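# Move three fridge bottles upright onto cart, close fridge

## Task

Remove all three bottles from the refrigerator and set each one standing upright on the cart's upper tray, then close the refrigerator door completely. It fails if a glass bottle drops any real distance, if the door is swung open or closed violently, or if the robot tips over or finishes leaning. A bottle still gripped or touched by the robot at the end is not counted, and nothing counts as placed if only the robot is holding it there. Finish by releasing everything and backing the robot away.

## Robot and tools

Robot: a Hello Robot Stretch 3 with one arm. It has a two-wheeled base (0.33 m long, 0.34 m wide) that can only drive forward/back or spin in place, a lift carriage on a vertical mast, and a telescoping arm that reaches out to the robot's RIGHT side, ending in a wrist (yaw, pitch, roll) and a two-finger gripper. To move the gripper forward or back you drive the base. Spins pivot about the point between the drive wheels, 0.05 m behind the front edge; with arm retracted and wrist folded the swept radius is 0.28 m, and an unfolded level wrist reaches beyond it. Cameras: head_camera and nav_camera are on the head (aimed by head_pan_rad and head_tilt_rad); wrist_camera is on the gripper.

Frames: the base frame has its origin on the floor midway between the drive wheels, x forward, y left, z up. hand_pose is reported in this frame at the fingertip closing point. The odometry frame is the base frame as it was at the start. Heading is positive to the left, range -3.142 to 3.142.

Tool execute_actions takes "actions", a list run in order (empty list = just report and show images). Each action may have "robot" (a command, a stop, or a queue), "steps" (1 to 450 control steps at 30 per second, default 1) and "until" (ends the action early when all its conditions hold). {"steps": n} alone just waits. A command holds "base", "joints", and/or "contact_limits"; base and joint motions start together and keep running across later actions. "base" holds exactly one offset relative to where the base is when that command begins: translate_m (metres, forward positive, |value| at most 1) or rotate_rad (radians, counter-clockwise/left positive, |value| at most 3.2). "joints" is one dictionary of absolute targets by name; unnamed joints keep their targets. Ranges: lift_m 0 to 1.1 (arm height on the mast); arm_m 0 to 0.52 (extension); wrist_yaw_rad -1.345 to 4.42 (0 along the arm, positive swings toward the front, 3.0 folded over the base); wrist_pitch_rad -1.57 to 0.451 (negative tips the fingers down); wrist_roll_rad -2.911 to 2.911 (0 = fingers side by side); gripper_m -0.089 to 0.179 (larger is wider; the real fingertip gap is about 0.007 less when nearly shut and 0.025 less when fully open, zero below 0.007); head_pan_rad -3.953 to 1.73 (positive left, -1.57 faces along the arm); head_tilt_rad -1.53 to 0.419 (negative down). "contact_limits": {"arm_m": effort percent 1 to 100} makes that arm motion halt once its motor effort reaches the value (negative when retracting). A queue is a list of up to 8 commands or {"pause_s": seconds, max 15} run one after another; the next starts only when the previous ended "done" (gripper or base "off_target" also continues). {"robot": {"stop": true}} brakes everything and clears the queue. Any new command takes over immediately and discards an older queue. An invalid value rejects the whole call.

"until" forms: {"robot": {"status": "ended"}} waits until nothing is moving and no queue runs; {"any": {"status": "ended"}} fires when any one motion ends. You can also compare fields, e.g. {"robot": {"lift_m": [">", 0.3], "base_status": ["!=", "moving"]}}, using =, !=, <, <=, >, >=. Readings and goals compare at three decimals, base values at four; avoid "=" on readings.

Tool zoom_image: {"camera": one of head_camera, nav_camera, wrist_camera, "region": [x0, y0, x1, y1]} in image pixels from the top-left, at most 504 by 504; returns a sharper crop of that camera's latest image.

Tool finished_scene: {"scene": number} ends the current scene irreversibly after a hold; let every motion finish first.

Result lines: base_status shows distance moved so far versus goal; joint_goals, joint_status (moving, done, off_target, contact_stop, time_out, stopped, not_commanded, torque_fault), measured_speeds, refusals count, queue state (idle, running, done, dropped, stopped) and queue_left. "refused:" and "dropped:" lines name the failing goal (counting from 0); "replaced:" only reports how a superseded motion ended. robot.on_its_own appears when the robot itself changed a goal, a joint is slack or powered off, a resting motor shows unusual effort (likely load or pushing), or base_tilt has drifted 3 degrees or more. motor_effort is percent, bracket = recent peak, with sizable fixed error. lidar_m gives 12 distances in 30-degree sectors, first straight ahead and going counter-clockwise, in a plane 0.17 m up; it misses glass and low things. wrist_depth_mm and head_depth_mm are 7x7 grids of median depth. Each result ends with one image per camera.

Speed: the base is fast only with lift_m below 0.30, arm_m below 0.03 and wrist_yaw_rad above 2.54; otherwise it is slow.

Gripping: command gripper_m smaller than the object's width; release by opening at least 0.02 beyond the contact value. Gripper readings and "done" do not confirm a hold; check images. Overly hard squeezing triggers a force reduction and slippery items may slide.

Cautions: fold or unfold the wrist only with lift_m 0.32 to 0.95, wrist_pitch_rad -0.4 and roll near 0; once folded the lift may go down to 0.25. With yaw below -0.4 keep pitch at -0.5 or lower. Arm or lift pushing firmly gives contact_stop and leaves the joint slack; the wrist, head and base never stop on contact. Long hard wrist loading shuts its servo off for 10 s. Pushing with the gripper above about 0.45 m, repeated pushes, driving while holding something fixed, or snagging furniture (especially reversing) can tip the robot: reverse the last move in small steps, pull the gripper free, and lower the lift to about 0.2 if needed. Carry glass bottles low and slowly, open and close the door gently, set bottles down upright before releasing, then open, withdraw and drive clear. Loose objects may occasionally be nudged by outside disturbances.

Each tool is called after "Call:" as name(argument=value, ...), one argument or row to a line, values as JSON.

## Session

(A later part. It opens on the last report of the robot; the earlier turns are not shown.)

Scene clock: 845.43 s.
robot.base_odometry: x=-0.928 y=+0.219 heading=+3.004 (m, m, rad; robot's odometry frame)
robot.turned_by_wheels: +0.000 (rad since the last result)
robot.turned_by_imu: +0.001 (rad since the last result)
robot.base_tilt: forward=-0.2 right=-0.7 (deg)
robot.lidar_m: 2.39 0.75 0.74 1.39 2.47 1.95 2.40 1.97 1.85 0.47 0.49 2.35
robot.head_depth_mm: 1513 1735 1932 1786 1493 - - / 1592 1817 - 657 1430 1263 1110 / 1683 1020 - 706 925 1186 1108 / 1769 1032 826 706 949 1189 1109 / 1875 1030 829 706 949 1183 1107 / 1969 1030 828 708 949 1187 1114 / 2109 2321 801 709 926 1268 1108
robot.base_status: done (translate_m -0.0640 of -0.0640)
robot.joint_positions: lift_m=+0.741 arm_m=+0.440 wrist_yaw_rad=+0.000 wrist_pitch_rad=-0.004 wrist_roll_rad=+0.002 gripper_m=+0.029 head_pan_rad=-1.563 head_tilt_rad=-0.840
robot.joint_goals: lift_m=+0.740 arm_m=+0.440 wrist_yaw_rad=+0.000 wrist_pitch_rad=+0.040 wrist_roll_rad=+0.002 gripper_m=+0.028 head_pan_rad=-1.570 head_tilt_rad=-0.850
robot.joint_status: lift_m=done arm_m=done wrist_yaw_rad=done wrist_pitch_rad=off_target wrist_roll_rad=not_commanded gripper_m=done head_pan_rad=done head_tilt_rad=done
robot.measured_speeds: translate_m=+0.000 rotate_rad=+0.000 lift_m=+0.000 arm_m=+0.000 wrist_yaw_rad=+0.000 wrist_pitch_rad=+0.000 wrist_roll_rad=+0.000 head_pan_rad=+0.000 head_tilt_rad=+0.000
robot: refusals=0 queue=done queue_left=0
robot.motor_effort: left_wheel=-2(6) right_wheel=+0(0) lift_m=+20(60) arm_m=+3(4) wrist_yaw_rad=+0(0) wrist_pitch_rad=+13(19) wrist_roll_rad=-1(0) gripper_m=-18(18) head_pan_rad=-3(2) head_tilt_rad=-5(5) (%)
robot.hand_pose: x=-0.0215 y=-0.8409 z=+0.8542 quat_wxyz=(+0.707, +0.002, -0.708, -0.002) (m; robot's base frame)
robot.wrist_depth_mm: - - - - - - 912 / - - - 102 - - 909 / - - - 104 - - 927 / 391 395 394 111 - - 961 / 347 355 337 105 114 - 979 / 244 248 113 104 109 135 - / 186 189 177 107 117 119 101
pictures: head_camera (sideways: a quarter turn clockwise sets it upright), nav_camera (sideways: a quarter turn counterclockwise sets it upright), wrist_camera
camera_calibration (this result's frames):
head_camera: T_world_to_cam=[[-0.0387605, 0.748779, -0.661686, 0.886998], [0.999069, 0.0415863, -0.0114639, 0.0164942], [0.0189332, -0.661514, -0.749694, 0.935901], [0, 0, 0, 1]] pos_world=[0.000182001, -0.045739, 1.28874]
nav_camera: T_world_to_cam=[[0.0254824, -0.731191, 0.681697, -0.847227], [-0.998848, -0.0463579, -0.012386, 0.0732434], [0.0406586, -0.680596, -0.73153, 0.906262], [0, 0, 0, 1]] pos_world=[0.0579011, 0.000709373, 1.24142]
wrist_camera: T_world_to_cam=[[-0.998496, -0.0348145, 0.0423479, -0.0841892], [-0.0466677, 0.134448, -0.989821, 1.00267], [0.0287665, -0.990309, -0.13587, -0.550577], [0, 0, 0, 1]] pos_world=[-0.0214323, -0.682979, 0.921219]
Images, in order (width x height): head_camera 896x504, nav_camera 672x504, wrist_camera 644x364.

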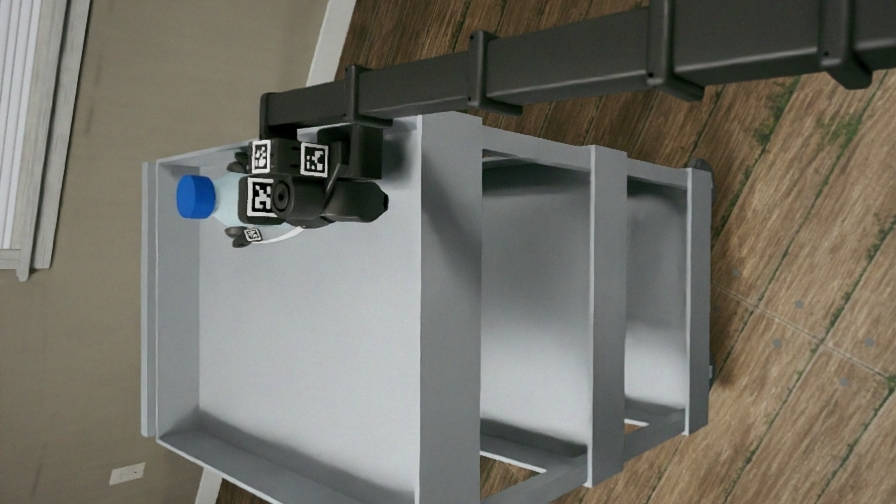

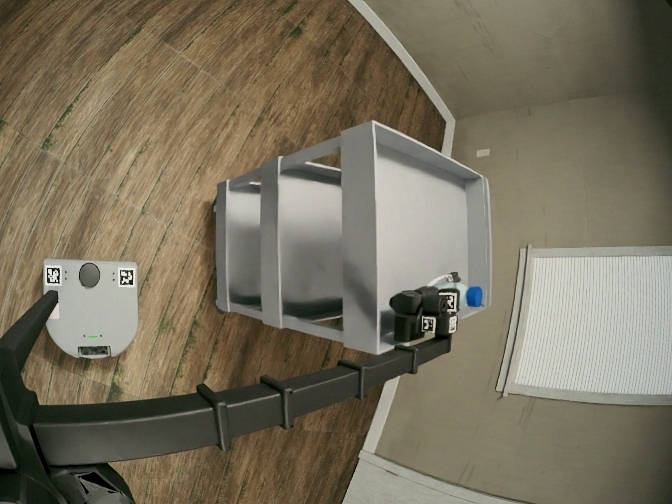

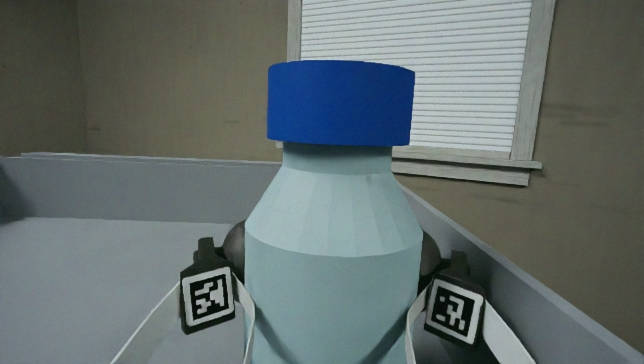

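Call:
execute_actions(
  actions=[
    {"robot": {"joints": {"lift_m": 0.785}}, "steps": 200, "until": {"robot": {"status": "ended"}}},
    {"robot": {"base": {"translate_m": 0.14}, "joints": {"arm_m": 0.515}}, "steps": 300, "until": {"robot": {"status": "ended"}}},
    {"robot": {"joints": {"lift_m": 0.75}}, "steps": 200, "until": {"robot": {"status": "ended"}}},
  ],
)

Scene clock: 970.03 s.
robot.base_odometry: x=-1.067 y=+0.238 heading=+3.004 (m, m, rad; robot's odometry frame)
robot.turned_by_wheels: +0.000 (rad since the last result)
robot.turned_by_imu: +0.000 (rad since the last result)
robot.base_tilt: forward=-0.2 right=-0.7 (deg)
robot.lidar_m: 2.25 2.01 0.65 1.37 2.40 2.07 2.54 2.03 0.49 0.47 0.48 2.22
robot.head_depth_mm: 1568 1738 794 651 - - - / 1645 1028 - 655 932 1184 1111 / 1734 1013 773 655 927 1184 1109 / 1837 1029 825 656 953 1180 1105 / 1940 1032 825 656 947 1181 1112 / 2015 2323 803 659 1395 1257 1112 / 2143 2495 2129 1738 1453 1263 1111
robot.base_status: done (translate_m +0.1400 of +0.1400)
robot.joint_positions: lift_m=+0.751 arm_m=+0.515 wrist_yaw_rad=+0.000 wrist_pitch_rad=-0.022 wrist_roll_rad=+0.002 gripper_m=+0.029 head_pan_rad=-1.563 head_tilt_rad=-0.840
robot.joint_goals: lift_m=+0.750 arm_m=+0.515 wrist_yaw_rad=+0.000 wrist_pitch_rad=+0.040 wrist_roll_rad=+0.002 gripper_m=+0.028 head_pan_rad=-1.570 head_tilt_rad=-0.850
robot.joint_status: lift_m=done arm_m=done wrist_yaw_rad=done wrist_pitch_rad=off_target wrist_roll_rad=not_commanded gripper_m=done head_pan_rad=done head_tilt_rad=done
robot.measured_speeds: translate_m=+0.000 rotate_rad=+0.000 lift_m=+0.000 arm_m=+0.000 wrist_yaw_rad=+0.000 wrist_pitch_rad=+0.000 wrist_roll_rad=+0.000 head_pan_rad=+0.000 head_tilt_rad=+0.000
robot: refusals=0 queue=done queue_left=0
robot.motor_effort: left_wheel=-1(1) right_wheel=+0(5) lift_m=+23(60) arm_m=+3(4) wrist_yaw_rad=+0(0) wrist_pitch_rad=+18(19) wrist_roll_rad=+0(0) gripper_m=-18(18) head_pan_rad=-3(3) head_tilt_rad=-4(4) (%)
robot.hand_pose: x=-0.0215 y=-0.9154 z=+0.8595 quat_wxyz=(+0.707, +0.008, -0.708, -0.008) (m; robot's base frame)
robot.wrist_depth_mm: - - - - - 976 874 / - - - 102 - - 907 / - - - 104 - - 928 / - 316 316 111 321 363 937 / 302 321 319 105 114 326 262 / 247 254 115 104 109 278 249 / 193 195 183 107 117 210 215
pictures: head_camera (sideways: a quarter turn clockwise sets it upright), nav_camera (sideways: a quarter turn counterclockwise sets it upright), wrist_camera
camera_calibration (this result's frames):
head_camera: T_world_to_cam=[[-0.0387596, 0.748779, -0.661685, 0.886997], [0.999069, 0.0415851, -0.0114638, 0.0164942], [0.0189324, -0.661513, -0.749694, 0.935902], [0, 0, 0, 1]] pos_world=[0.000181946, -0.045739, 1.28874]
nav_camera: T_world_to_cam=[[0.0254815, -0.731192, 0.681696, -0.847226], [-0.998848, -0.0463567, -0.012386, 0.0732435], [0.0406578, -0.680595, -0.731531, 0.906263], [0, 0, 0, 1]] pos_world=[0.0579011, 0.00070938, 1.24142]
wrist_camera: T_world_to_cam=[[-0.998496, -0.0355723, 0.0417075, -0.0871495], [-0.0466634, 0.152318, -0.987229, 1.03202], [0.0287652, -0.987691, -0.153749, -0.605874], [0, 0, 0, 1]] pos_world=[-0.0214327, -0.758713, 0.929327]
Images, in order (width x height): head_camera 896x504, nav_camera 672x504, wrist_camera 644x364.

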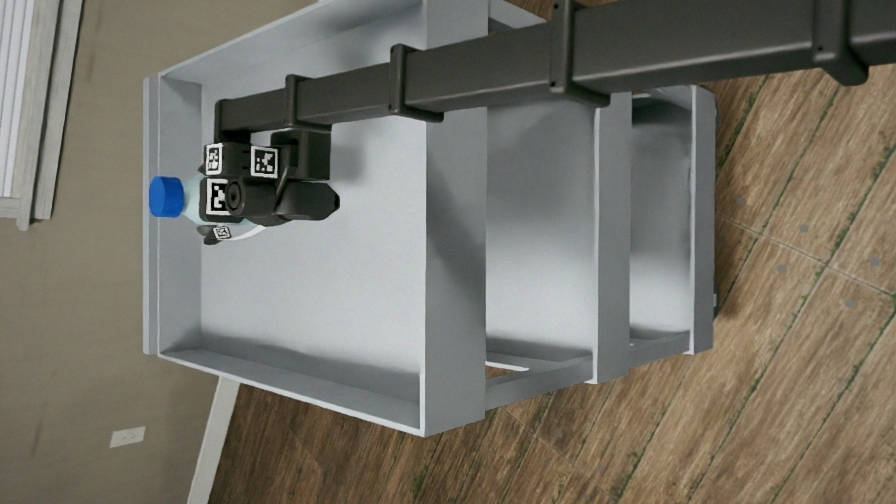

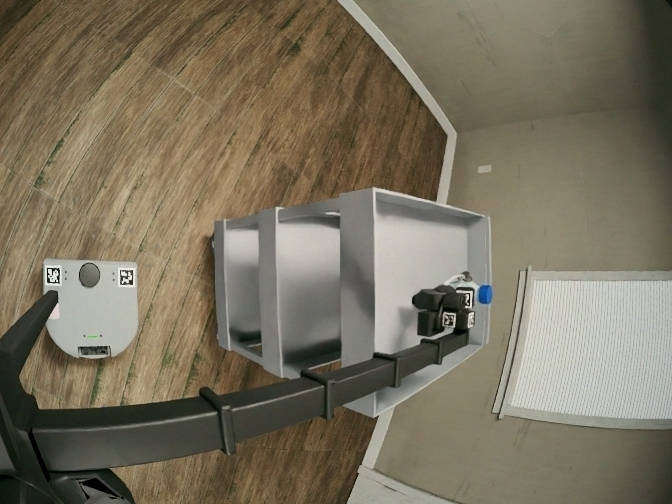

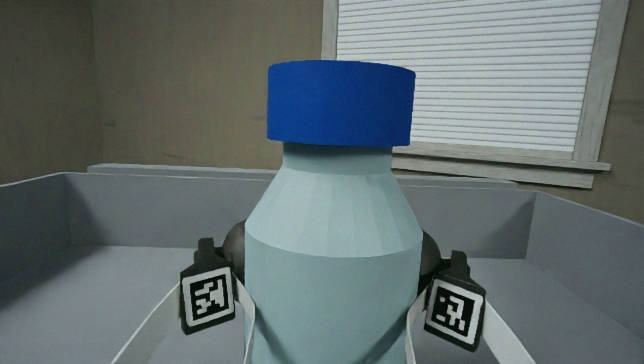

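Call:
execute_actions(
  actions=[
    {"robot": {"joints": {"lift_m": 0.741}}, "steps": 100, "until": {"robot": {"status": "ended"}}},
  ],
)

Scene clock: 995.47 s.
robot.base_odometry: x=-1.067 y=+0.238 heading=+3.004 (m, m, rad; robot's odometry frame)
robot.turned_by_wheels: +0.000 (rad since the last result)
robot.turned_by_imu: +0.000 (rad since the last result)
robot.base_tilt: forward=-0.2 right=-0.7 (deg)
robot.lidar_m: 2.25 2.01 0.65 1.37 2.40 2.08 2.54 2.03 0.49 0.47 0.48 2.22
robot.head_depth_mm: 1574 1740 799 653 - - - / 1630 1027 821 704 928 1183 1105 / 1734 1029 770 657 950 1181 1103 / 1821 1028 824 656 951 1181 1108 / 1921 1025 823 658 950 1185 1107 / 2038 2345 807 661 1402 1258 1114 / 2150 2507 2126 1725 1461 1259 1116
robot.base_status: done (translate_m +0.1400 of +0.1400)
robot.joint_positions: lift_m=+0.742 arm_m=+0.515 wrist_yaw_rad=+0.000 wrist_pitch_rad=-0.007 wrist_roll_rad=+0.002 gripper_m=+0.029 head_pan_rad=-1.563 head_tilt_rad=-0.840
robot.joint_goals: lift_m=+0.741 arm_m=+0.515 wrist_yaw_rad=+0.000 wrist_pitch_rad=+0.040 wrist_roll_rad=+0.002 gripper_m=+0.028 head_pan_rad=-1.570 head_tilt_rad=-0.850
robot.joint_status: lift_m=done arm_m=done wrist_yaw_rad=done wrist_pitch_rad=off_target wrist_roll_rad=not_commanded gripper_m=done head_pan_rad=done head_tilt_rad=done
robot.measured_speeds: translate_m=+0.000 rotate_rad=+0.000 lift_m=+0.000 arm_m=+0.000 wrist_yaw_rad=+0.000 wrist_pitch_rad=+0.000 wrist_roll_rad=+0.000 head_pan_rad=+0.000 head_tilt_rad=+0.000
robot: refusals=0 queue=done queue_left=0
robot.motor_effort: left_wheel=-1(2) right_wheel=+0(0) lift_m=+21(22) arm_m=+3(3) wrist_yaw_rad=+0(0) wrist_pitch_rad=+14(18) wrist_roll_rad=+0(0) gripper_m=-18(19) head_pan_rad=-3(3) head_tilt_rad=-4(5) (%)
robot.hand_pose: x=-0.0215 y=-0.9158 z=+0.8544 quat_wxyz=(+0.707, +0.003, -0.708, -0.003) (m; robot's base frame)
robot.wrist_depth_mm: - - - - - - 897 / - - - 102 - - 903 / - - - 104 - - 928 / 310 312 317 111 320 359 924 / 296 317 316 105 114 327 252 / 241 247 113 104 109 274 245 / 187 189 177 107 118 206 207
pictures: head_camera (sideways: a quarter turn clockwise sets it upright), nav_camera (sideways: a quarter turn counterclockwise sets it upright), wrist_camera
camera_calibration (this result's frames):
head_camera: T_world_to_cam=[[-0.0387597, 0.74882, -0.661639, 0.886937], [0.999069, 0.0415855, -0.0114617, 0.0164915], [0.0189318, -0.661467, -0.749735, 0.935955], [0, 0, 0, 1]] pos_world=[0.000181924, -0.0457382, 1.28874]
nav_camera: T_world_to_cam=[[0.0254816, -0.731233, 0.681651, -0.847167], [-0.998848, -0.0463556, -0.0123884, 0.0732466], [0.0406572, -0.68055, -0.731572, 0.906318], [0, 0, 0, 1]] pos_world=[0.057901, 0.000713074, 1.24142]
wrist_camera: T_world_to_cam=[[-0.998496, -0.0349378, 0.0422414, -0.0868298], [-0.0466663, 0.137447, -0.989409, 1.01534], [0.0287618, -0.989893, -0.138871, -0.621801], [0, 0, 0, 1]] pos_world=[-0.0214328, -0.758106, 0.921908]
Images, in order (width x height): head_camera 896x504, nav_camera 672x504, wrist_camera 644x364.

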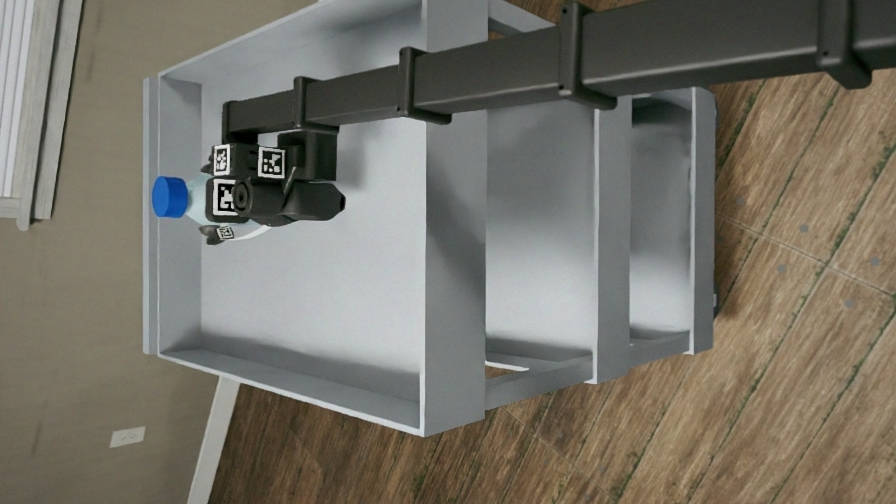

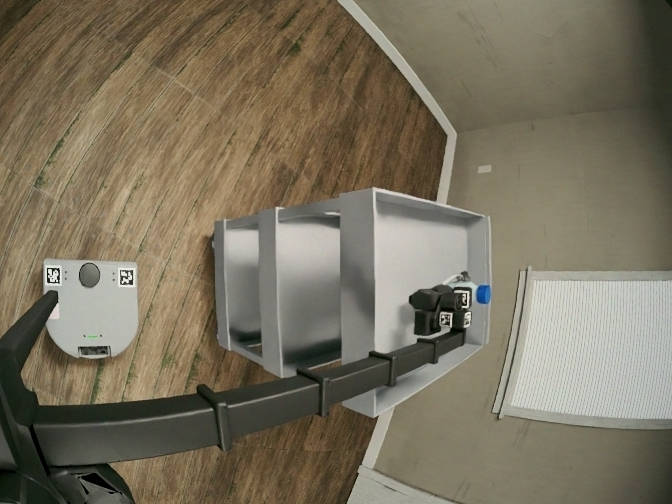

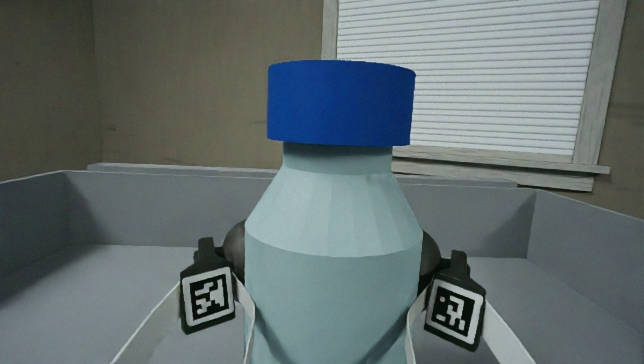

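Call:
execute_actions(
  actions=[
    {"robot": {"joints": {"lift_m": 0.737}}, "steps": 60, "until": {"robot": {"status": "ended"}}},
    {"robot": {"joints": {"gripper_m": 0.118}}, "steps": 90, "until": {"robot": {"status": "ended"}}},
  ],
)

Scene clock: 1008.10 s.
robot.base_odometry: x=-1.067 y=+0.238 heading=+3.004 (m, m, rad; robot's odometry frame)
robot.turned_by_wheels: +0.000 (rad since the last result)
robot.turned_by_imu: +0.000 (rad since the last result)
robot.base_tilt: forward=-0.2 right=-0.7 (deg)
robot.lidar_m: 2.25 2.00 0.65 1.37 2.40 2.08 2.53 2.03 0.49 0.47 0.48 2.22
robot.head_depth_mm: 1575 1734 794 653 - - - / 1632 1030 - 682 926 1185 1103 / 1736 1014 759 655 951 1187 1114 / 1824 1031 826 657 951 1187 1109 / 1916 1028 824 656 951 1186 1107 / 2034 2342 806 659 1391 1270 1110 / 2117 2512 2134 1737 1464 1255 1114
robot.base_status: done (translate_m +0.1400 of +0.1400)
robot.joint_positions: lift_m=+0.738 arm_m=+0.515 wrist_yaw_rad=+0.000 wrist_pitch_rad=+0.016 wrist_roll_rad=+0.002 gripper_m=+0.118 head_pan_rad=-1.563 head_tilt_rad=-0.840
robot.joint_goals: lift_m=+0.737 arm_m=+0.515 wrist_yaw_rad=+0.000 wrist_pitch_rad=+0.040 wrist_roll_rad=+0.002 gripper_m=+0.118 head_pan_rad=-1.570 head_tilt_rad=-0.850
robot.joint_status: lift_m=done arm_m=done wrist_yaw_rad=done wrist_pitch_rad=off_target wrist_roll_rad=not_commanded gripper_m=done head_pan_rad=done head_tilt_rad=done
robot.measured_speeds: translate_m=+0.000 rotate_rad=+0.000 lift_m=+0.000 arm_m=+0.000 wrist_yaw_rad=+0.000 wrist_pitch_rad=+0.000 wrist_roll_rad=+0.000 head_pan_rad=+0.000 head_tilt_rad=+0.000
robot: refusals=0 queue=done queue_left=0
robot.motor_effort: left_wheel=-3(2) right_wheel=+0(0) lift_m=+19(19) arm_m=+3(4) wrist_yaw_rad=+0(0) wrist_pitch_rad=+7(14) wrist_roll_rad=+0(0) gripper_m=+0(81) head_pan_rad=-3(3) head_tilt_rad=-4(4) (%)
robot.hand_pose: x=-0.0215 y=-0.9163 z=+0.8563 quat_wxyz=(+0.707, -0.005, -0.708, +0.005) (m; robot's base frame)
robot.wrist_depth_mm: - - - - - - 909 / - - - 106 - - 907 / - - - 107 - - 946 / - 313 356 114 321 - 947 / 309 316 316 108 121 323 262 / 250 270 233 106 118 305 249 / 196 186 189 109 187 198 215
pictures: head_camera (sideways: a quarter turn clockwise sets it upright), nav_camera (sideways: a quarter turn counterclockwise sets it upright), wrist_camera
camera_calibration (this result's frames):
head_camera: T_world_to_cam=[[-0.0387597, 0.74882, -0.661639, 0.886937], [0.999069, 0.0415855, -0.0114617, 0.0164915], [0.0189318, -0.661467, -0.749735, 0.935955], [0, 0, 0, 1]] pos_world=[0.000181924, -0.0457382, 1.28874]
nav_camera: T_world_to_cam=[[0.0254816, -0.731234, 0.681651, -0.847167], [-0.998848, -0.0463556, -0.0123884, 0.0732466], [0.0406572, -0.68055, -0.731572, 0.906318], [0, 0, 0, 1]] pos_world=[0.057901, 0.000713081, 1.24142]
wrist_camera: T_world_to_cam=[[-0.998496, -0.033963, 0.0430342, -0.0867144], [-0.0466712, 0.114785, -0.992293, 0.999006], [0.0287615, -0.99281, -0.116197, -0.644146], [0, 0, 0, 1]] pos_world=[-0.0214326, -0.75713, 0.92019]
Images, in order (width x height): head_camera 896x504, nav_camera 672x504, wrist_camera 644x364.

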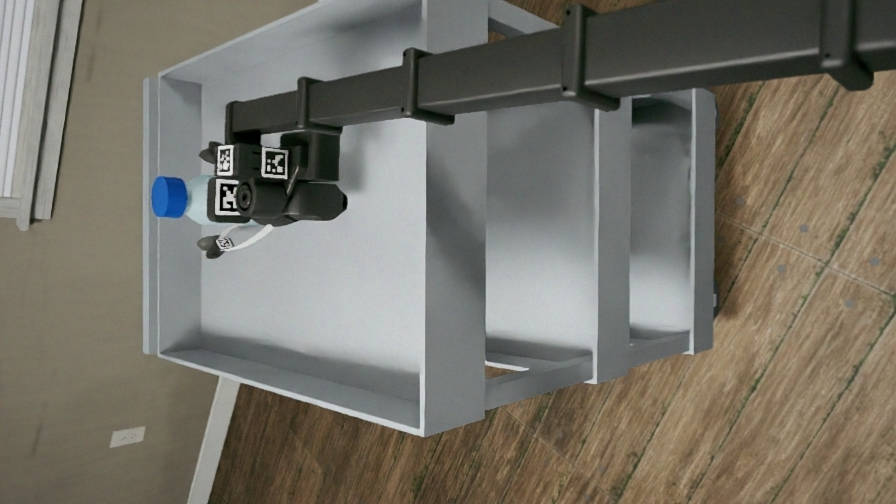

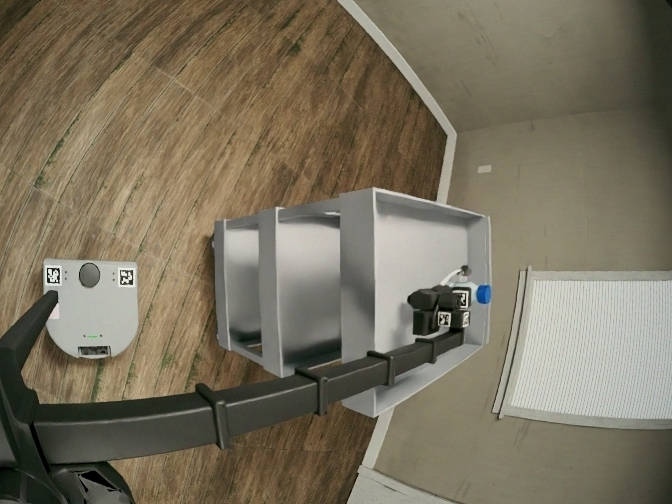

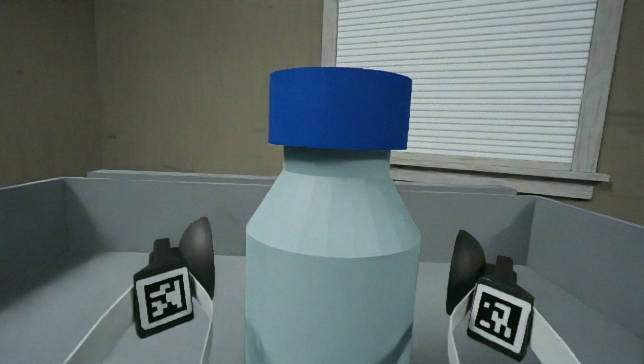

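Call:
execute_actions(
  actions=[
    {"robot": {"joints": {"lift_m": 0.865}}, "steps": 100, "until": {"robot": {"lift_m": [">", 0.775]}}},
    {"robot": {"joints": {"lift_m": 0.865, "arm_m": 0.0}}, "steps": 200, "until": {"robot": {"arm_m": ["<", 0.3]}}},
    {"robot": {"base": {"rotate_rad": -1.442}, "joints": {"gripper_m": 0.16, "head_tilt_rad": -0.45}}, "steps": 300, "until": {"robot": {"base_status": ["!=", "moving"]}}},
    {"robot": {"base": {"translate_m": -0.651}}, "steps": 400, "until": {"robot": {"status": "ended"}}},
    {"robot": {"base": {"rotate_rad": -2.227}}, "steps": 400, "until": {"robot": {"status": "ended"}}},
  ],
)

Scene clock: 1090.40 s.
robot.base_odometry: x=-1.073 y=-0.413 heading=-0.665 (m, m, rad; robot's odometry frame)
robot.turned_by_wheels: -3.669 (rad since the last result)
robot.turned_by_imu: -3.739 (rad since the last result)
robot.base_tilt: forward=-0.2 right=-0.7 (deg)
robot.lidar_m: 2.22 1.89 2.64 2.46 1.12 1.14 2.55 0.46 0.58 0.75 0.76 1.66
robot.head_depth_mm: 952 968 972 924 982 1004 1075 / 978 1058 1148 957 1231 1191 1199 / 970 1053 1144 892 1289 1079 - / 966 1040 1097 841 1275 1099 1211 / 951 1025 1100 894 1178 981 1127 / 594 644 690 763 858 1472 1276 / 1025 1120 1226 1339 1482 1575 1313
robot.base_status: done (rotate_rad -2.2269 of -2.2270)
robot.joint_positions: lift_m=+0.864 arm_m=+0.001 wrist_yaw_rad=+0.000 wrist_pitch_rad=+0.017 wrist_roll_rad=+0.002 gripper_m=+0.160 head_pan_rad=-1.563 head_tilt_rad=-0.458
robot.joint_goals: lift_m=+0.865 arm_m=+0.000 wrist_yaw_rad=+0.000 wrist_pitch_rad=+0.040 wrist_roll_rad=+0.002 gripper_m=+0.160 head_pan_rad=-1.570 head_tilt_rad=-0.450
robot.joint_status: lift_m=done arm_m=done wrist_yaw_rad=done wrist_pitch_rad=off_target wrist_roll_rad=not_commanded gripper_m=done head_pan_rad=done head_tilt_rad=done
robot.measured_speeds: translate_m=+0.000 rotate_rad=+0.000 lift_m=+0.000 arm_m=+0.000 wrist_yaw_rad=+0.000 wrist_pitch_rad=+0.000 wrist_roll_rad=+0.000 head_pan_rad=+0.000 head_tilt_rad=+0.000
robot: refusals=0 queue=done queue_left=0
robot.motor_effort: left_wheel=+2(7) right_wheel=-2(5) lift_m=+55(58) arm_m=-4(5) wrist_yaw_rad=+0(0) wrist_pitch_rad=+7(7) wrist_roll_rad=+0(0) gripper_m=+0(84) head_pan_rad=-3(3) head_tilt_rad=+3(24) (%)
robot.hand_pose: x=-0.0215 y=-0.4023 z=+0.9834 quat_wxyz=(+0.707, -0.006, -0.708, +0.006) (m; robot's base frame)
robot.wrist_depth_mm: 934 926 639 794 756 563 443 / 945 940 649 887 908 557 442 / 940 981 667 916 932 553 438 / 990 - 555 602 772 551 435 / - - 566 990 838 556 435 / - - 713 - 916 610 416 / - - 752 867 825 584 400
pictures: head_camera (sideways: a quarter turn clockwise sets it upright), nav_camera (sideways: a quarter turn counterclockwise sets it upright), wrist_camera
camera_calibration (this result's frames):
head_camera: T_world_to_cam=[[-0.0363933, 0.448274, -0.893155, 1.18872], [0.999126, 0.0347141, -0.0232883, 0.0318968], [0.0205655, -0.893222, -0.449145, 0.544912], [0, 0, 0, 1]] pos_world=[0.000186222, -0.0472526, 1.3072]
nav_camera: T_world_to_cam=[[0.0230716, -0.424501, 0.905134, -1.1385], [-0.998842, -0.0480291, 0.0029349, 0.0532997], [0.0422269, -0.904153, -0.425117, 0.507628], [0, 0, 0, 1]] pos_world=[0.0580694, -0.0217613, 1.24614]
wrist_camera: T_world_to_cam=[[-0.998494, -0.0339585, 0.0430856, -0.0747579], [-0.0466782, 0.113284, -0.992466, 1.06567], [0.0288218, -0.992982, -0.114698, -0.120571], [0, 0, 0, 1]] pos_world=[-0.0214267, -0.242986, 1.04703]
Images, in order (width x height): head_camera 896x504, nav_camera 672x504, wrist_camera 644x364.

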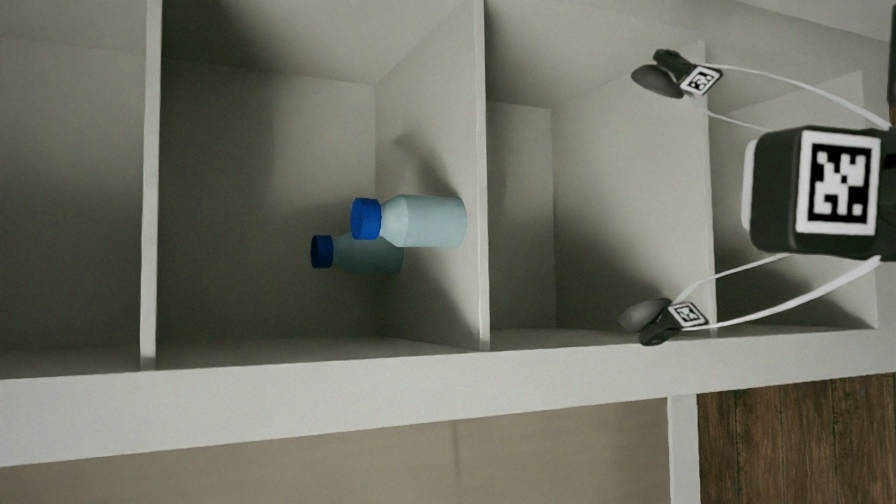

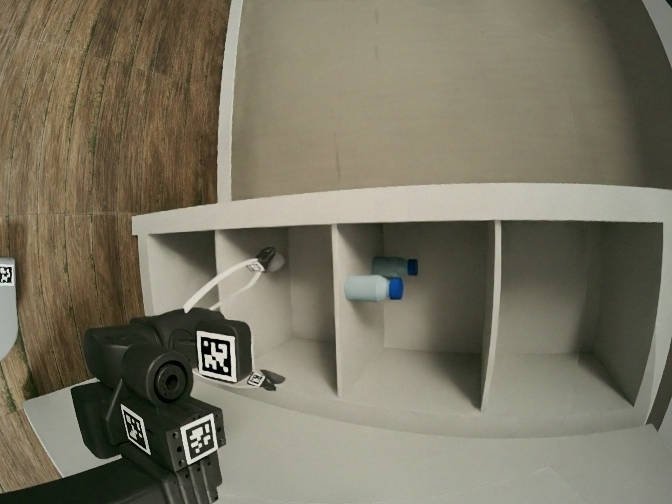

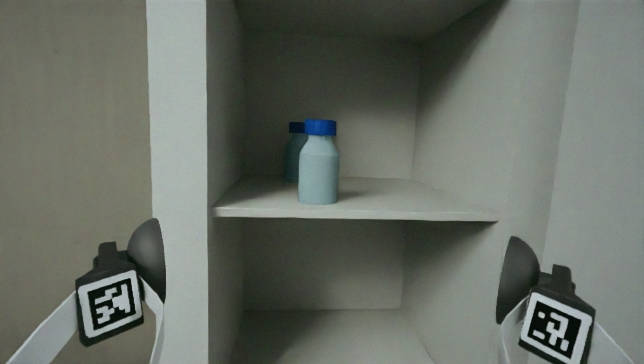

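Call:
execute_actions(
  actions=[
    {"robot": {"joints": {"lift_m": 0.876, "arm_m": 0.3}}, "steps": 200, "until": {"robot": {"status": "ended"}}},
  ],
)

Scene clock: 1155.50 s.
robot.base_odometry: x=-1.073 y=-0.413 heading=-0.665 (m, m, rad; robot's odometry frame)
robot.turned_by_wheels: +0.000 (rad since the last result)
robot.turned_by_imu: +0.000 (rad since the last result)
robot.base_tilt: forward=-0.2 right=-0.7 (deg)
robot.lidar_m: 2.22 1.89 2.65 2.45 1.12 1.14 2.56 0.46 0.58 0.75 0.75 1.66
robot.head_depth_mm: 950 958 973 914 - - 1117 / 981 1060 1152 961 - 1095 1196 / 973 1049 1137 955 - 1092 1192 / 968 1046 1095 891 1248 1093 1191 / 955 1027 1098 887 1173 1015 1130 / 594 642 689 762 855 1468 1283 / 1028 1121 1233 1338 1474 1568 1317
robot.base_status: done (rotate_rad -2.2269 of -2.2270)
robot.joint_positions: lift_m=+0.875 arm_m=+0.300 wrist_yaw_rad=+0.000 wrist_pitch_rad=+0.018 wrist_roll_rad=+0.002 gripper_m=+0.160 head_pan_rad=-1.563 head_tilt_rad=-0.458
robot.joint_goals: lift_m=+0.876 arm_m=+0.300 wrist_yaw_rad=+0.000 wrist_pitch_rad=+0.040 wrist_roll_rad=+0.002 gripper_m=+0.160 head_pan_rad=-1.570 head_tilt_rad=-0.450
robot.joint_status: lift_m=done arm_m=done wrist_yaw_rad=done wrist_pitch_rad=off_target wrist_roll_rad=not_commanded gripper_m=done head_pan_rad=done head_tilt_rad=done
robot.measured_speeds: translate_m=+0.000 rotate_rad=+0.000 lift_m=+0.000 arm_m=+0.000 wrist_yaw_rad=+0.000 wrist_pitch_rad=+0.000 wrist_roll_rad=+0.000 head_pan_rad=+0.000 head_tilt_rad=+0.000
robot: refusals=0 queue=done queue_left=0
robot.motor_effort: left_wheel=+1(2) right_wheel=-2(2) lift_m=+56(57) arm_m=+3(4) wrist_yaw_rad=+0(0) wrist_pitch_rad=+7(7) wrist_roll_rad=-1(0) gripper_m=+0(0) head_pan_rad=-3(3) head_tilt_rad=+3(3) (%)
robot.hand_pose: x=-0.0215 y=-0.7014 z=+0.9945 quat_wxyz=(+0.707, -0.006, -0.708, +0.006) (m; robot's base frame)
robot.wrist_depth_mm: 222 332 594 596 615 504 353 / 222 339 593 614 626 501 353 / 225 343 614 275 649 493 351 / 227 345 624 270 655 492 349 / 227 351 416 272 459 441 347 / 215 - 285 275 302 304 318 / 231 303 648 696 688 479 273
pictures: head_camera (sideways: a quarter turn clockwise sets it upright), nav_camera (sideways: a quarter turn counterclockwise sets it upright), wrist_camera
camera_calibration (this result's frames):
head_camera: T_world_to_cam=[[-0.0363934, 0.448273, -0.893155, 1.18872], [0.999126, 0.0347143, -0.0232883, 0.0318968], [0.0205657, -0.893222, -0.449145, 0.544911], [0, 0, 0, 1]] pos_world=[0.000186234, -0.0472525, 1.3072]
nav_camera: T_world_to_cam=[[0.0230717, -0.4245, 0.905134, -1.1385], [-0.998842, -0.0480293, 0.00293492, 0.0532996], [0.0422271, -0.904153, -0.425117, 0.507628], [0, 0, 0, 1]] pos_world=[0.0580694, -0.0217613, 1.24614]
wrist_camera: T_world_to_cam=[[-0.998494, -0.0339455, 0.0430964, -0.0853926], [-0.0466785, 0.112974, -0.992501, 1.11037], [0.0288221, -0.993018, -0.114389, -0.416596], [0, 0, 0, 1]] pos_world=[-0.0214266, -0.542028, 1.05807]
Images, in order (width x height): head_camera 896x504, nav_camera 672x504, wrist_camera 644x364.

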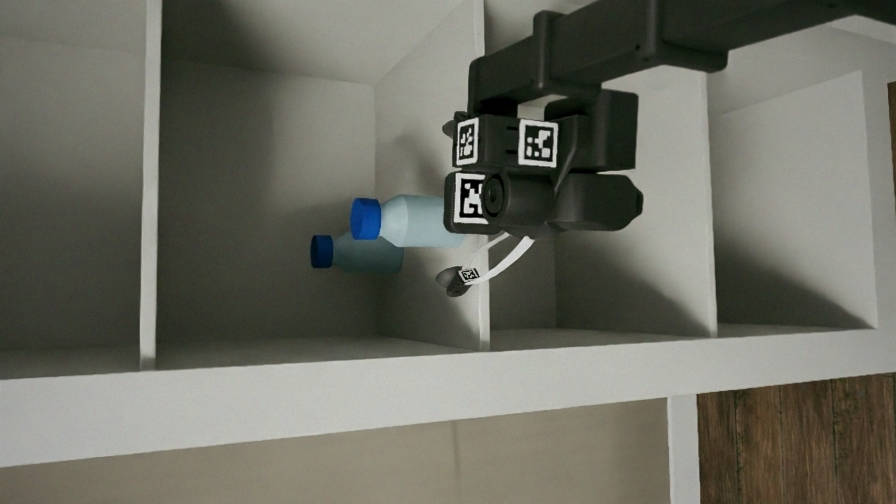

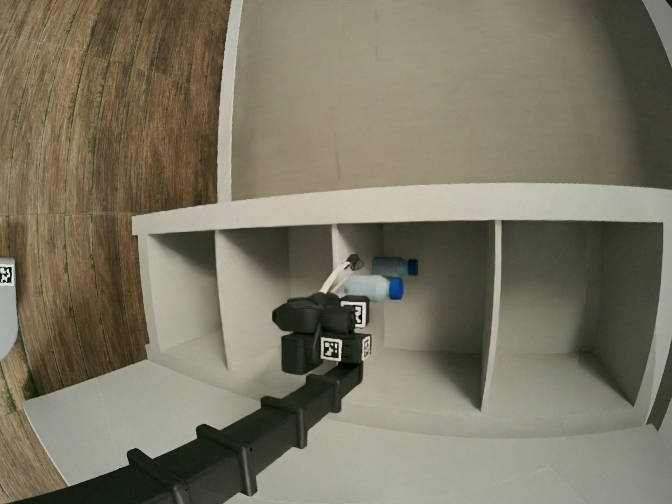

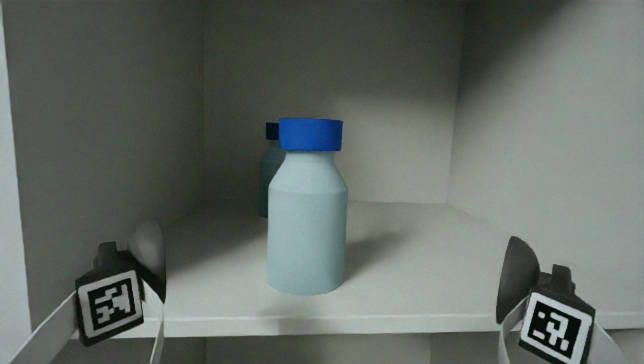

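Call:
execute_actions(
  actions=[
    {"robot": {"base": {"translate_m": 0.021}, "joints": {"lift_m": 0.861, "arm_m": 0.41}}, "steps": 200, "until": {"robot": {"status": "ended"}}},
  ],
)

Scene clock: 1188.97 s.
robot.base_odometry: x=-1.056 y=-0.426 heading=-0.665 (m, m, rad; robot's odometry frame)
robot.turned_by_wheels: +0.000 (rad since the last result)
robot.turned_by_imu: +0.000 (rad since the last result)
robot.base_tilt: forward=-0.2 right=-0.7 (deg)
robot.lidar_m: 2.20 1.87 2.65 2.45 1.13 1.16 2.57 0.48 0.60 0.75 0.75 1.66
robot.head_depth_mm: 959 1006 1018 920 978 - 1156 / 978 1049 1148 1025 1208 1097 1201 / 968 1052 1133 1027 1236 1098 1192 / 964 1039 1098 947 1277 1096 1195 / 938 997 1099 836 1047 982 1106 / 587 632 695 775 1451 1554 1274 / 1045 1136 1225 1347 1472 1571 1304
robot.base_status: done (translate_m +0.0210 of +0.0210)
robot.joint_positions: lift_m=+0.862 arm_m=+0.410 wrist_yaw_rad=+0.000 wrist_pitch_rad=+0.018 wrist_roll_rad=+0.002 gripper_m=+0.160 head_pan_rad=-1.563 head_tilt_rad=-0.458
robot.joint_goals: lift_m=+0.861 arm_m=+0.410 wrist_yaw_rad=+0.000 wrist_pitch_rad=+0.040 wrist_roll_rad=+0.002 gripper_m=+0.160 head_pan_rad=-1.570 head_tilt_rad=-0.450
robot.joint_status: lift_m=done arm_m=done wrist_yaw_rad=done wrist_pitch_rad=off_target wrist_roll_rad=not_commanded gripper_m=done head_pan_rad=done head_tilt_rad=done
robot.measured_speeds: translate_m=+0.000 rotate_rad=+0.000 lift_m=+0.000 arm_m=+0.000 wrist_yaw_rad=+0.000 wrist_pitch_rad=+0.000 wrist_roll_rad=+0.000 head_pan_rad=+0.000 head_tilt_rad=+0.000
robot: refusals=0 queue=done queue_left=0
robot.motor_effort: left_wheel=+1(4) right_wheel=-2(3) lift_m=+18(57) arm_m=+3(4) wrist_yaw_rad=+0(0) wrist_pitch_rad=+7(6) wrist_roll_rad=+0(0) gripper_m=+0(0) head_pan_rad=-3(3) head_tilt_rad=+3(3) (%)
robot.hand_pose: x=-0.0215 y=-0.8114 z=+0.9808 quat_wxyz=(+0.707, -0.006, -0.708, +0.006) (m; robot's base frame)
robot.wrist_depth_mm: 211 316 485 495 506 514 361 / 211 326 493 511 531 511 358 / 214 326 497 160 539 508 359 / 216 328 516 159 549 504 352 / 217 309 375 154 372 430 355 / 206 - 253 158 252 274 286 / 178 184 190 161 191 201 221
pictures: head_camera (sideways: a quarter turn clockwise sets it upright), nav_camera (sideways: a quarter turn counterclockwise sets it upright), wrist_camera
camera_calibration (this result's frames):
head_camera: T_world_to_cam=[[-0.0363936, 0.448271, -0.893157, 1.18872], [0.999126, 0.0347148, -0.0232884, 0.0318969], [0.0205663, -0.893223, -0.449143, 0.544908], [0, 0, 0, 1]] pos_world=[0.000186262, -0.0472525, 1.3072]
nav_camera: T_world_to_cam=[[0.0230719, -0.424498, 0.905135, -1.1385], [-0.998842, -0.0480299, 0.00293502, 0.0532995], [0.0422276, -0.904154, -0.425115, 0.507625], [0, 0, 0, 1]] pos_world=[0.0580694, -0.0217614, 1.24614]
wrist_camera: T_world_to_cam=[[-0.998494, -0.0339441, 0.0430972, -0.0885373], [-0.0466783, 0.112947, -0.992504, 1.10921], [0.0288219, -0.993021, -0.114362, -0.527422], [0, 0, 0, 1]] pos_world=[-0.0214266, -0.652028, 1.04439]
Images, in order (width x height): head_camera 896x504, nav_camera 672x504, wrist_camera 644x364.

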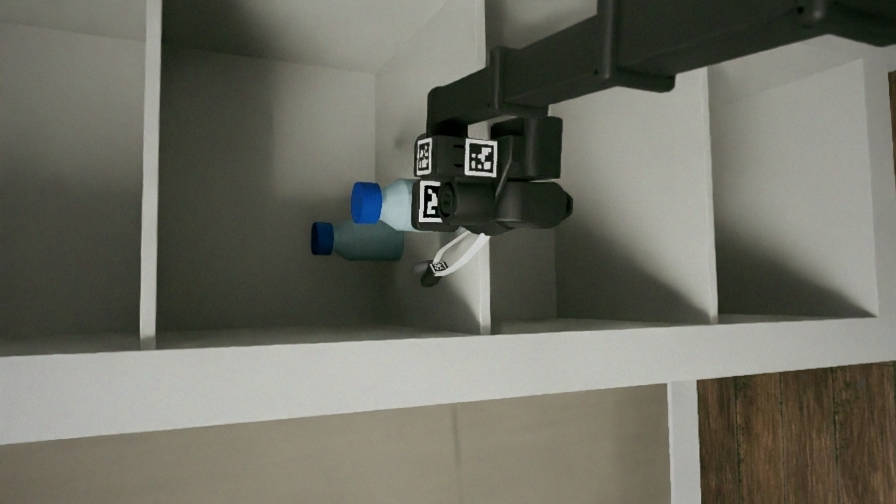

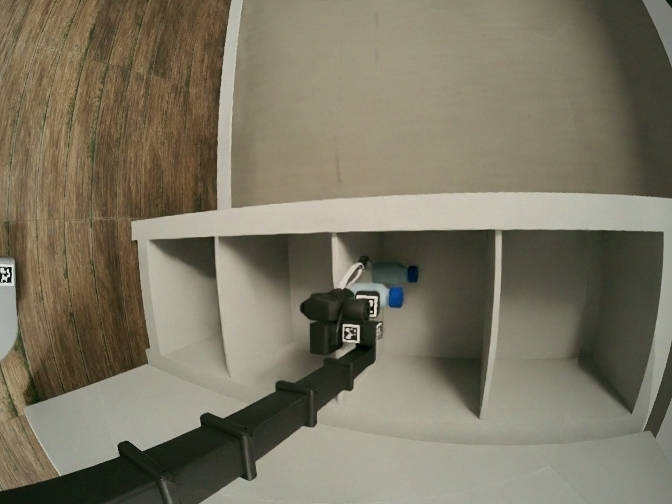

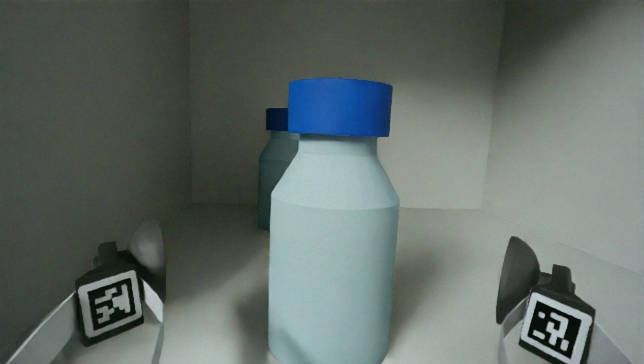

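Call:
execute_actions(
  actions=[
    {"robot": {"joints": {"arm_m": 0.462}}, "steps": 100, "until": {"robot": {"status": "ended"}}},
  ],
)

Scene clock: 1199.27 s.
robot.base_odometry: x=-1.056 y=-0.426 heading=-0.665 (m, m, rad; robot's odometry frame)
robot.turned_by_wheels: +0.000 (rad since the last result)
robot.turned_by_imu: +0.000 (rad since the last result)
robot.base_tilt: forward=-0.2 right=-0.7 (deg)
robot.lidar_m: 2.20 1.87 2.64 2.45 1.13 1.15 2.58 0.48 0.60 0.75 0.75 1.66
robot.head_depth_mm: 959 1005 1017 924 - - 1161 / 975 1053 1148 1030 1277 1094 1195 / 973 1051 1125 - 1228 1096 1197 / 962 1045 1104 949 1278 1095 1192 / 937 1004 1093 837 1049 985 1102 / 587 634 696 774 1440 1558 1273 / 1050 1130 1228 1336 1471 1572 1307
robot.base_status: done (translate_m +0.0210 of +0.0210)
robot.joint_positions: lift_m=+0.862 arm_m=+0.462 wrist_yaw_rad=+0.000 wrist_pitch_rad=+0.018 wrist_roll_rad=+0.002 gripper_m=+0.160 head_pan_rad=-1.563 head_tilt_rad=-0.458
robot.joint_goals: lift_m=+0.861 arm_m=+0.462 wrist_yaw_rad=+0.000 wrist_pitch_rad=+0.040 wrist_roll_rad=+0.002 gripper_m=+0.160 head_pan_rad=-1.570 head_tilt_rad=-0.450
robot.joint_status: lift_m=done arm_m=done wrist_yaw_rad=done wrist_pitch_rad=off_target wrist_roll_rad=not_commanded gripper_m=done head_pan_rad=done head_tilt_rad=done
robot.measured_speeds: translate_m=+0.000 rotate_rad=+0.000 lift_m=+0.000 arm_m=+0.000 wrist_yaw_rad=+0.000 wrist_pitch_rad=+0.000 wrist_roll_rad=+0.000 head_pan_rad=+0.000 head_tilt_rad=+0.000
robot: refusals=0 queue=done queue_left=0
robot.motor_effort: left_wheel=+2(2) right_wheel=-2(2) lift_m=+19(19) arm_m=+3(3) wrist_yaw_rad=+0(0) wrist_pitch_rad=+7(7) wrist_roll_rad=+0(0) gripper_m=+0(0) head_pan_rad=-3(3) head_tilt_rad=+3(3) (%)
robot.hand_pose: x=-0.0215 y=-0.8634 z=+0.9808 quat_wxyz=(+0.707, -0.006, -0.708, +0.006) (m; robot's base frame)
robot.wrist_depth_mm: 220 334 439 448 462 474 356 / 221 335 452 101 111 475 353 / 223 336 457 107 478 484 351 / 225 343 467 109 491 495 351 / 226 318 345 102 110 423 348 / 216 - 238 102 112 273 287 / 178 184 182 104 119 202 221
pictures: head_camera (sideways: a quarter turn clockwise sets it upright), nav_camera (sideways: a quarter turn counterclockwise sets it upright), wrist_camera
camera_calibration (this result's frames):
head_camera: T_world_to_cam=[[-0.0363934, 0.448271, -0.893157, 1.18872], [0.999126, 0.0347142, -0.0232884, 0.0318969], [0.0205657, -0.893223, -0.449143, 0.544908], [0, 0, 0, 1]] pos_world=[0.000186233, -0.0472525, 1.3072]
nav_camera: T_world_to_cam=[[0.0230717, -0.424498, 0.905135, -1.1385], [-0.998842, -0.0480293, 0.00293502, 0.0532995], [0.0422271, -0.904154, -0.425115, 0.507625], [0, 0, 0, 1]] pos_world=[0.0580694, -0.0217614, 1.24614]
wrist_camera: T_world_to_cam=[[-0.998494, -0.0339443, 0.0430972, -0.0903025], [-0.0466783, 0.112948, -0.992504, 1.11508], [0.0288221, -0.993021, -0.114362, -0.579061], [0, 0, 0, 1]] pos_world=[-0.0214266, -0.704031, 1.04439]
Images, in order (width x height): head_camera 896x504, nav_camera 672x504, wrist_camera 644x364.

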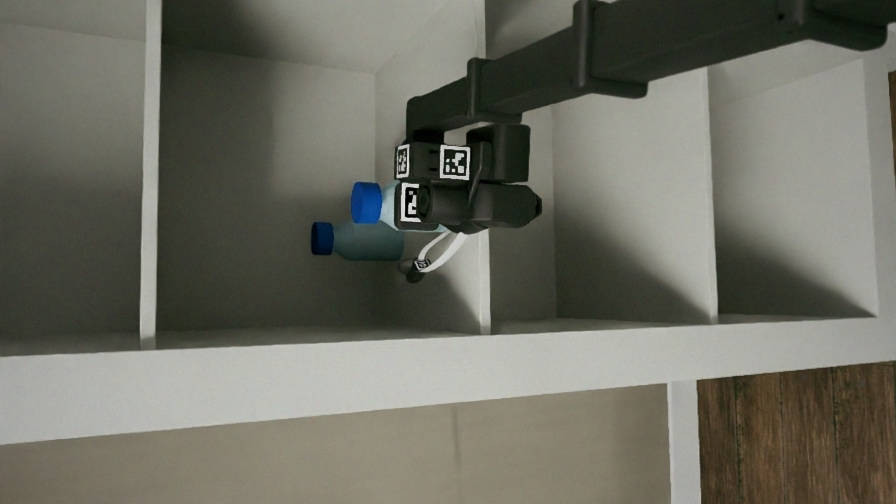

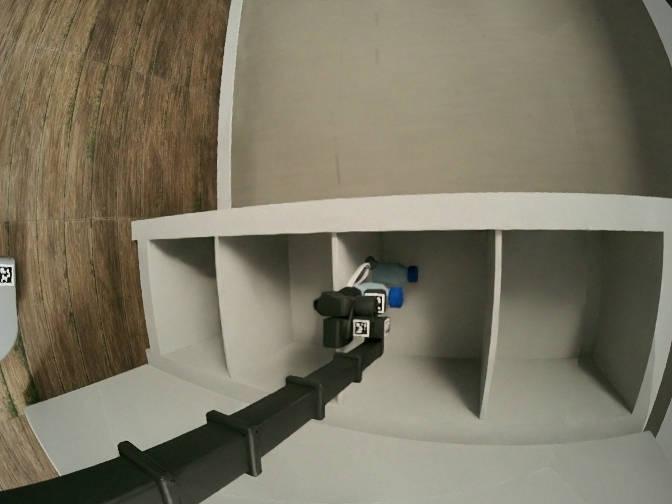

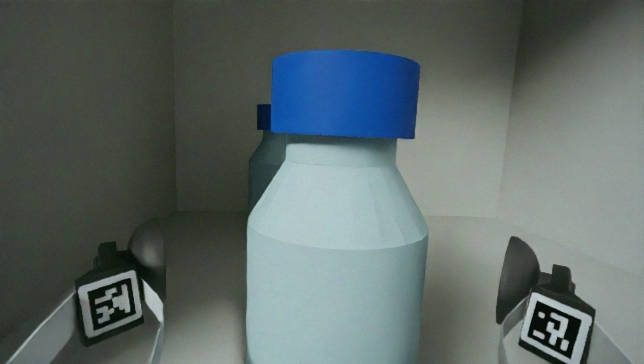

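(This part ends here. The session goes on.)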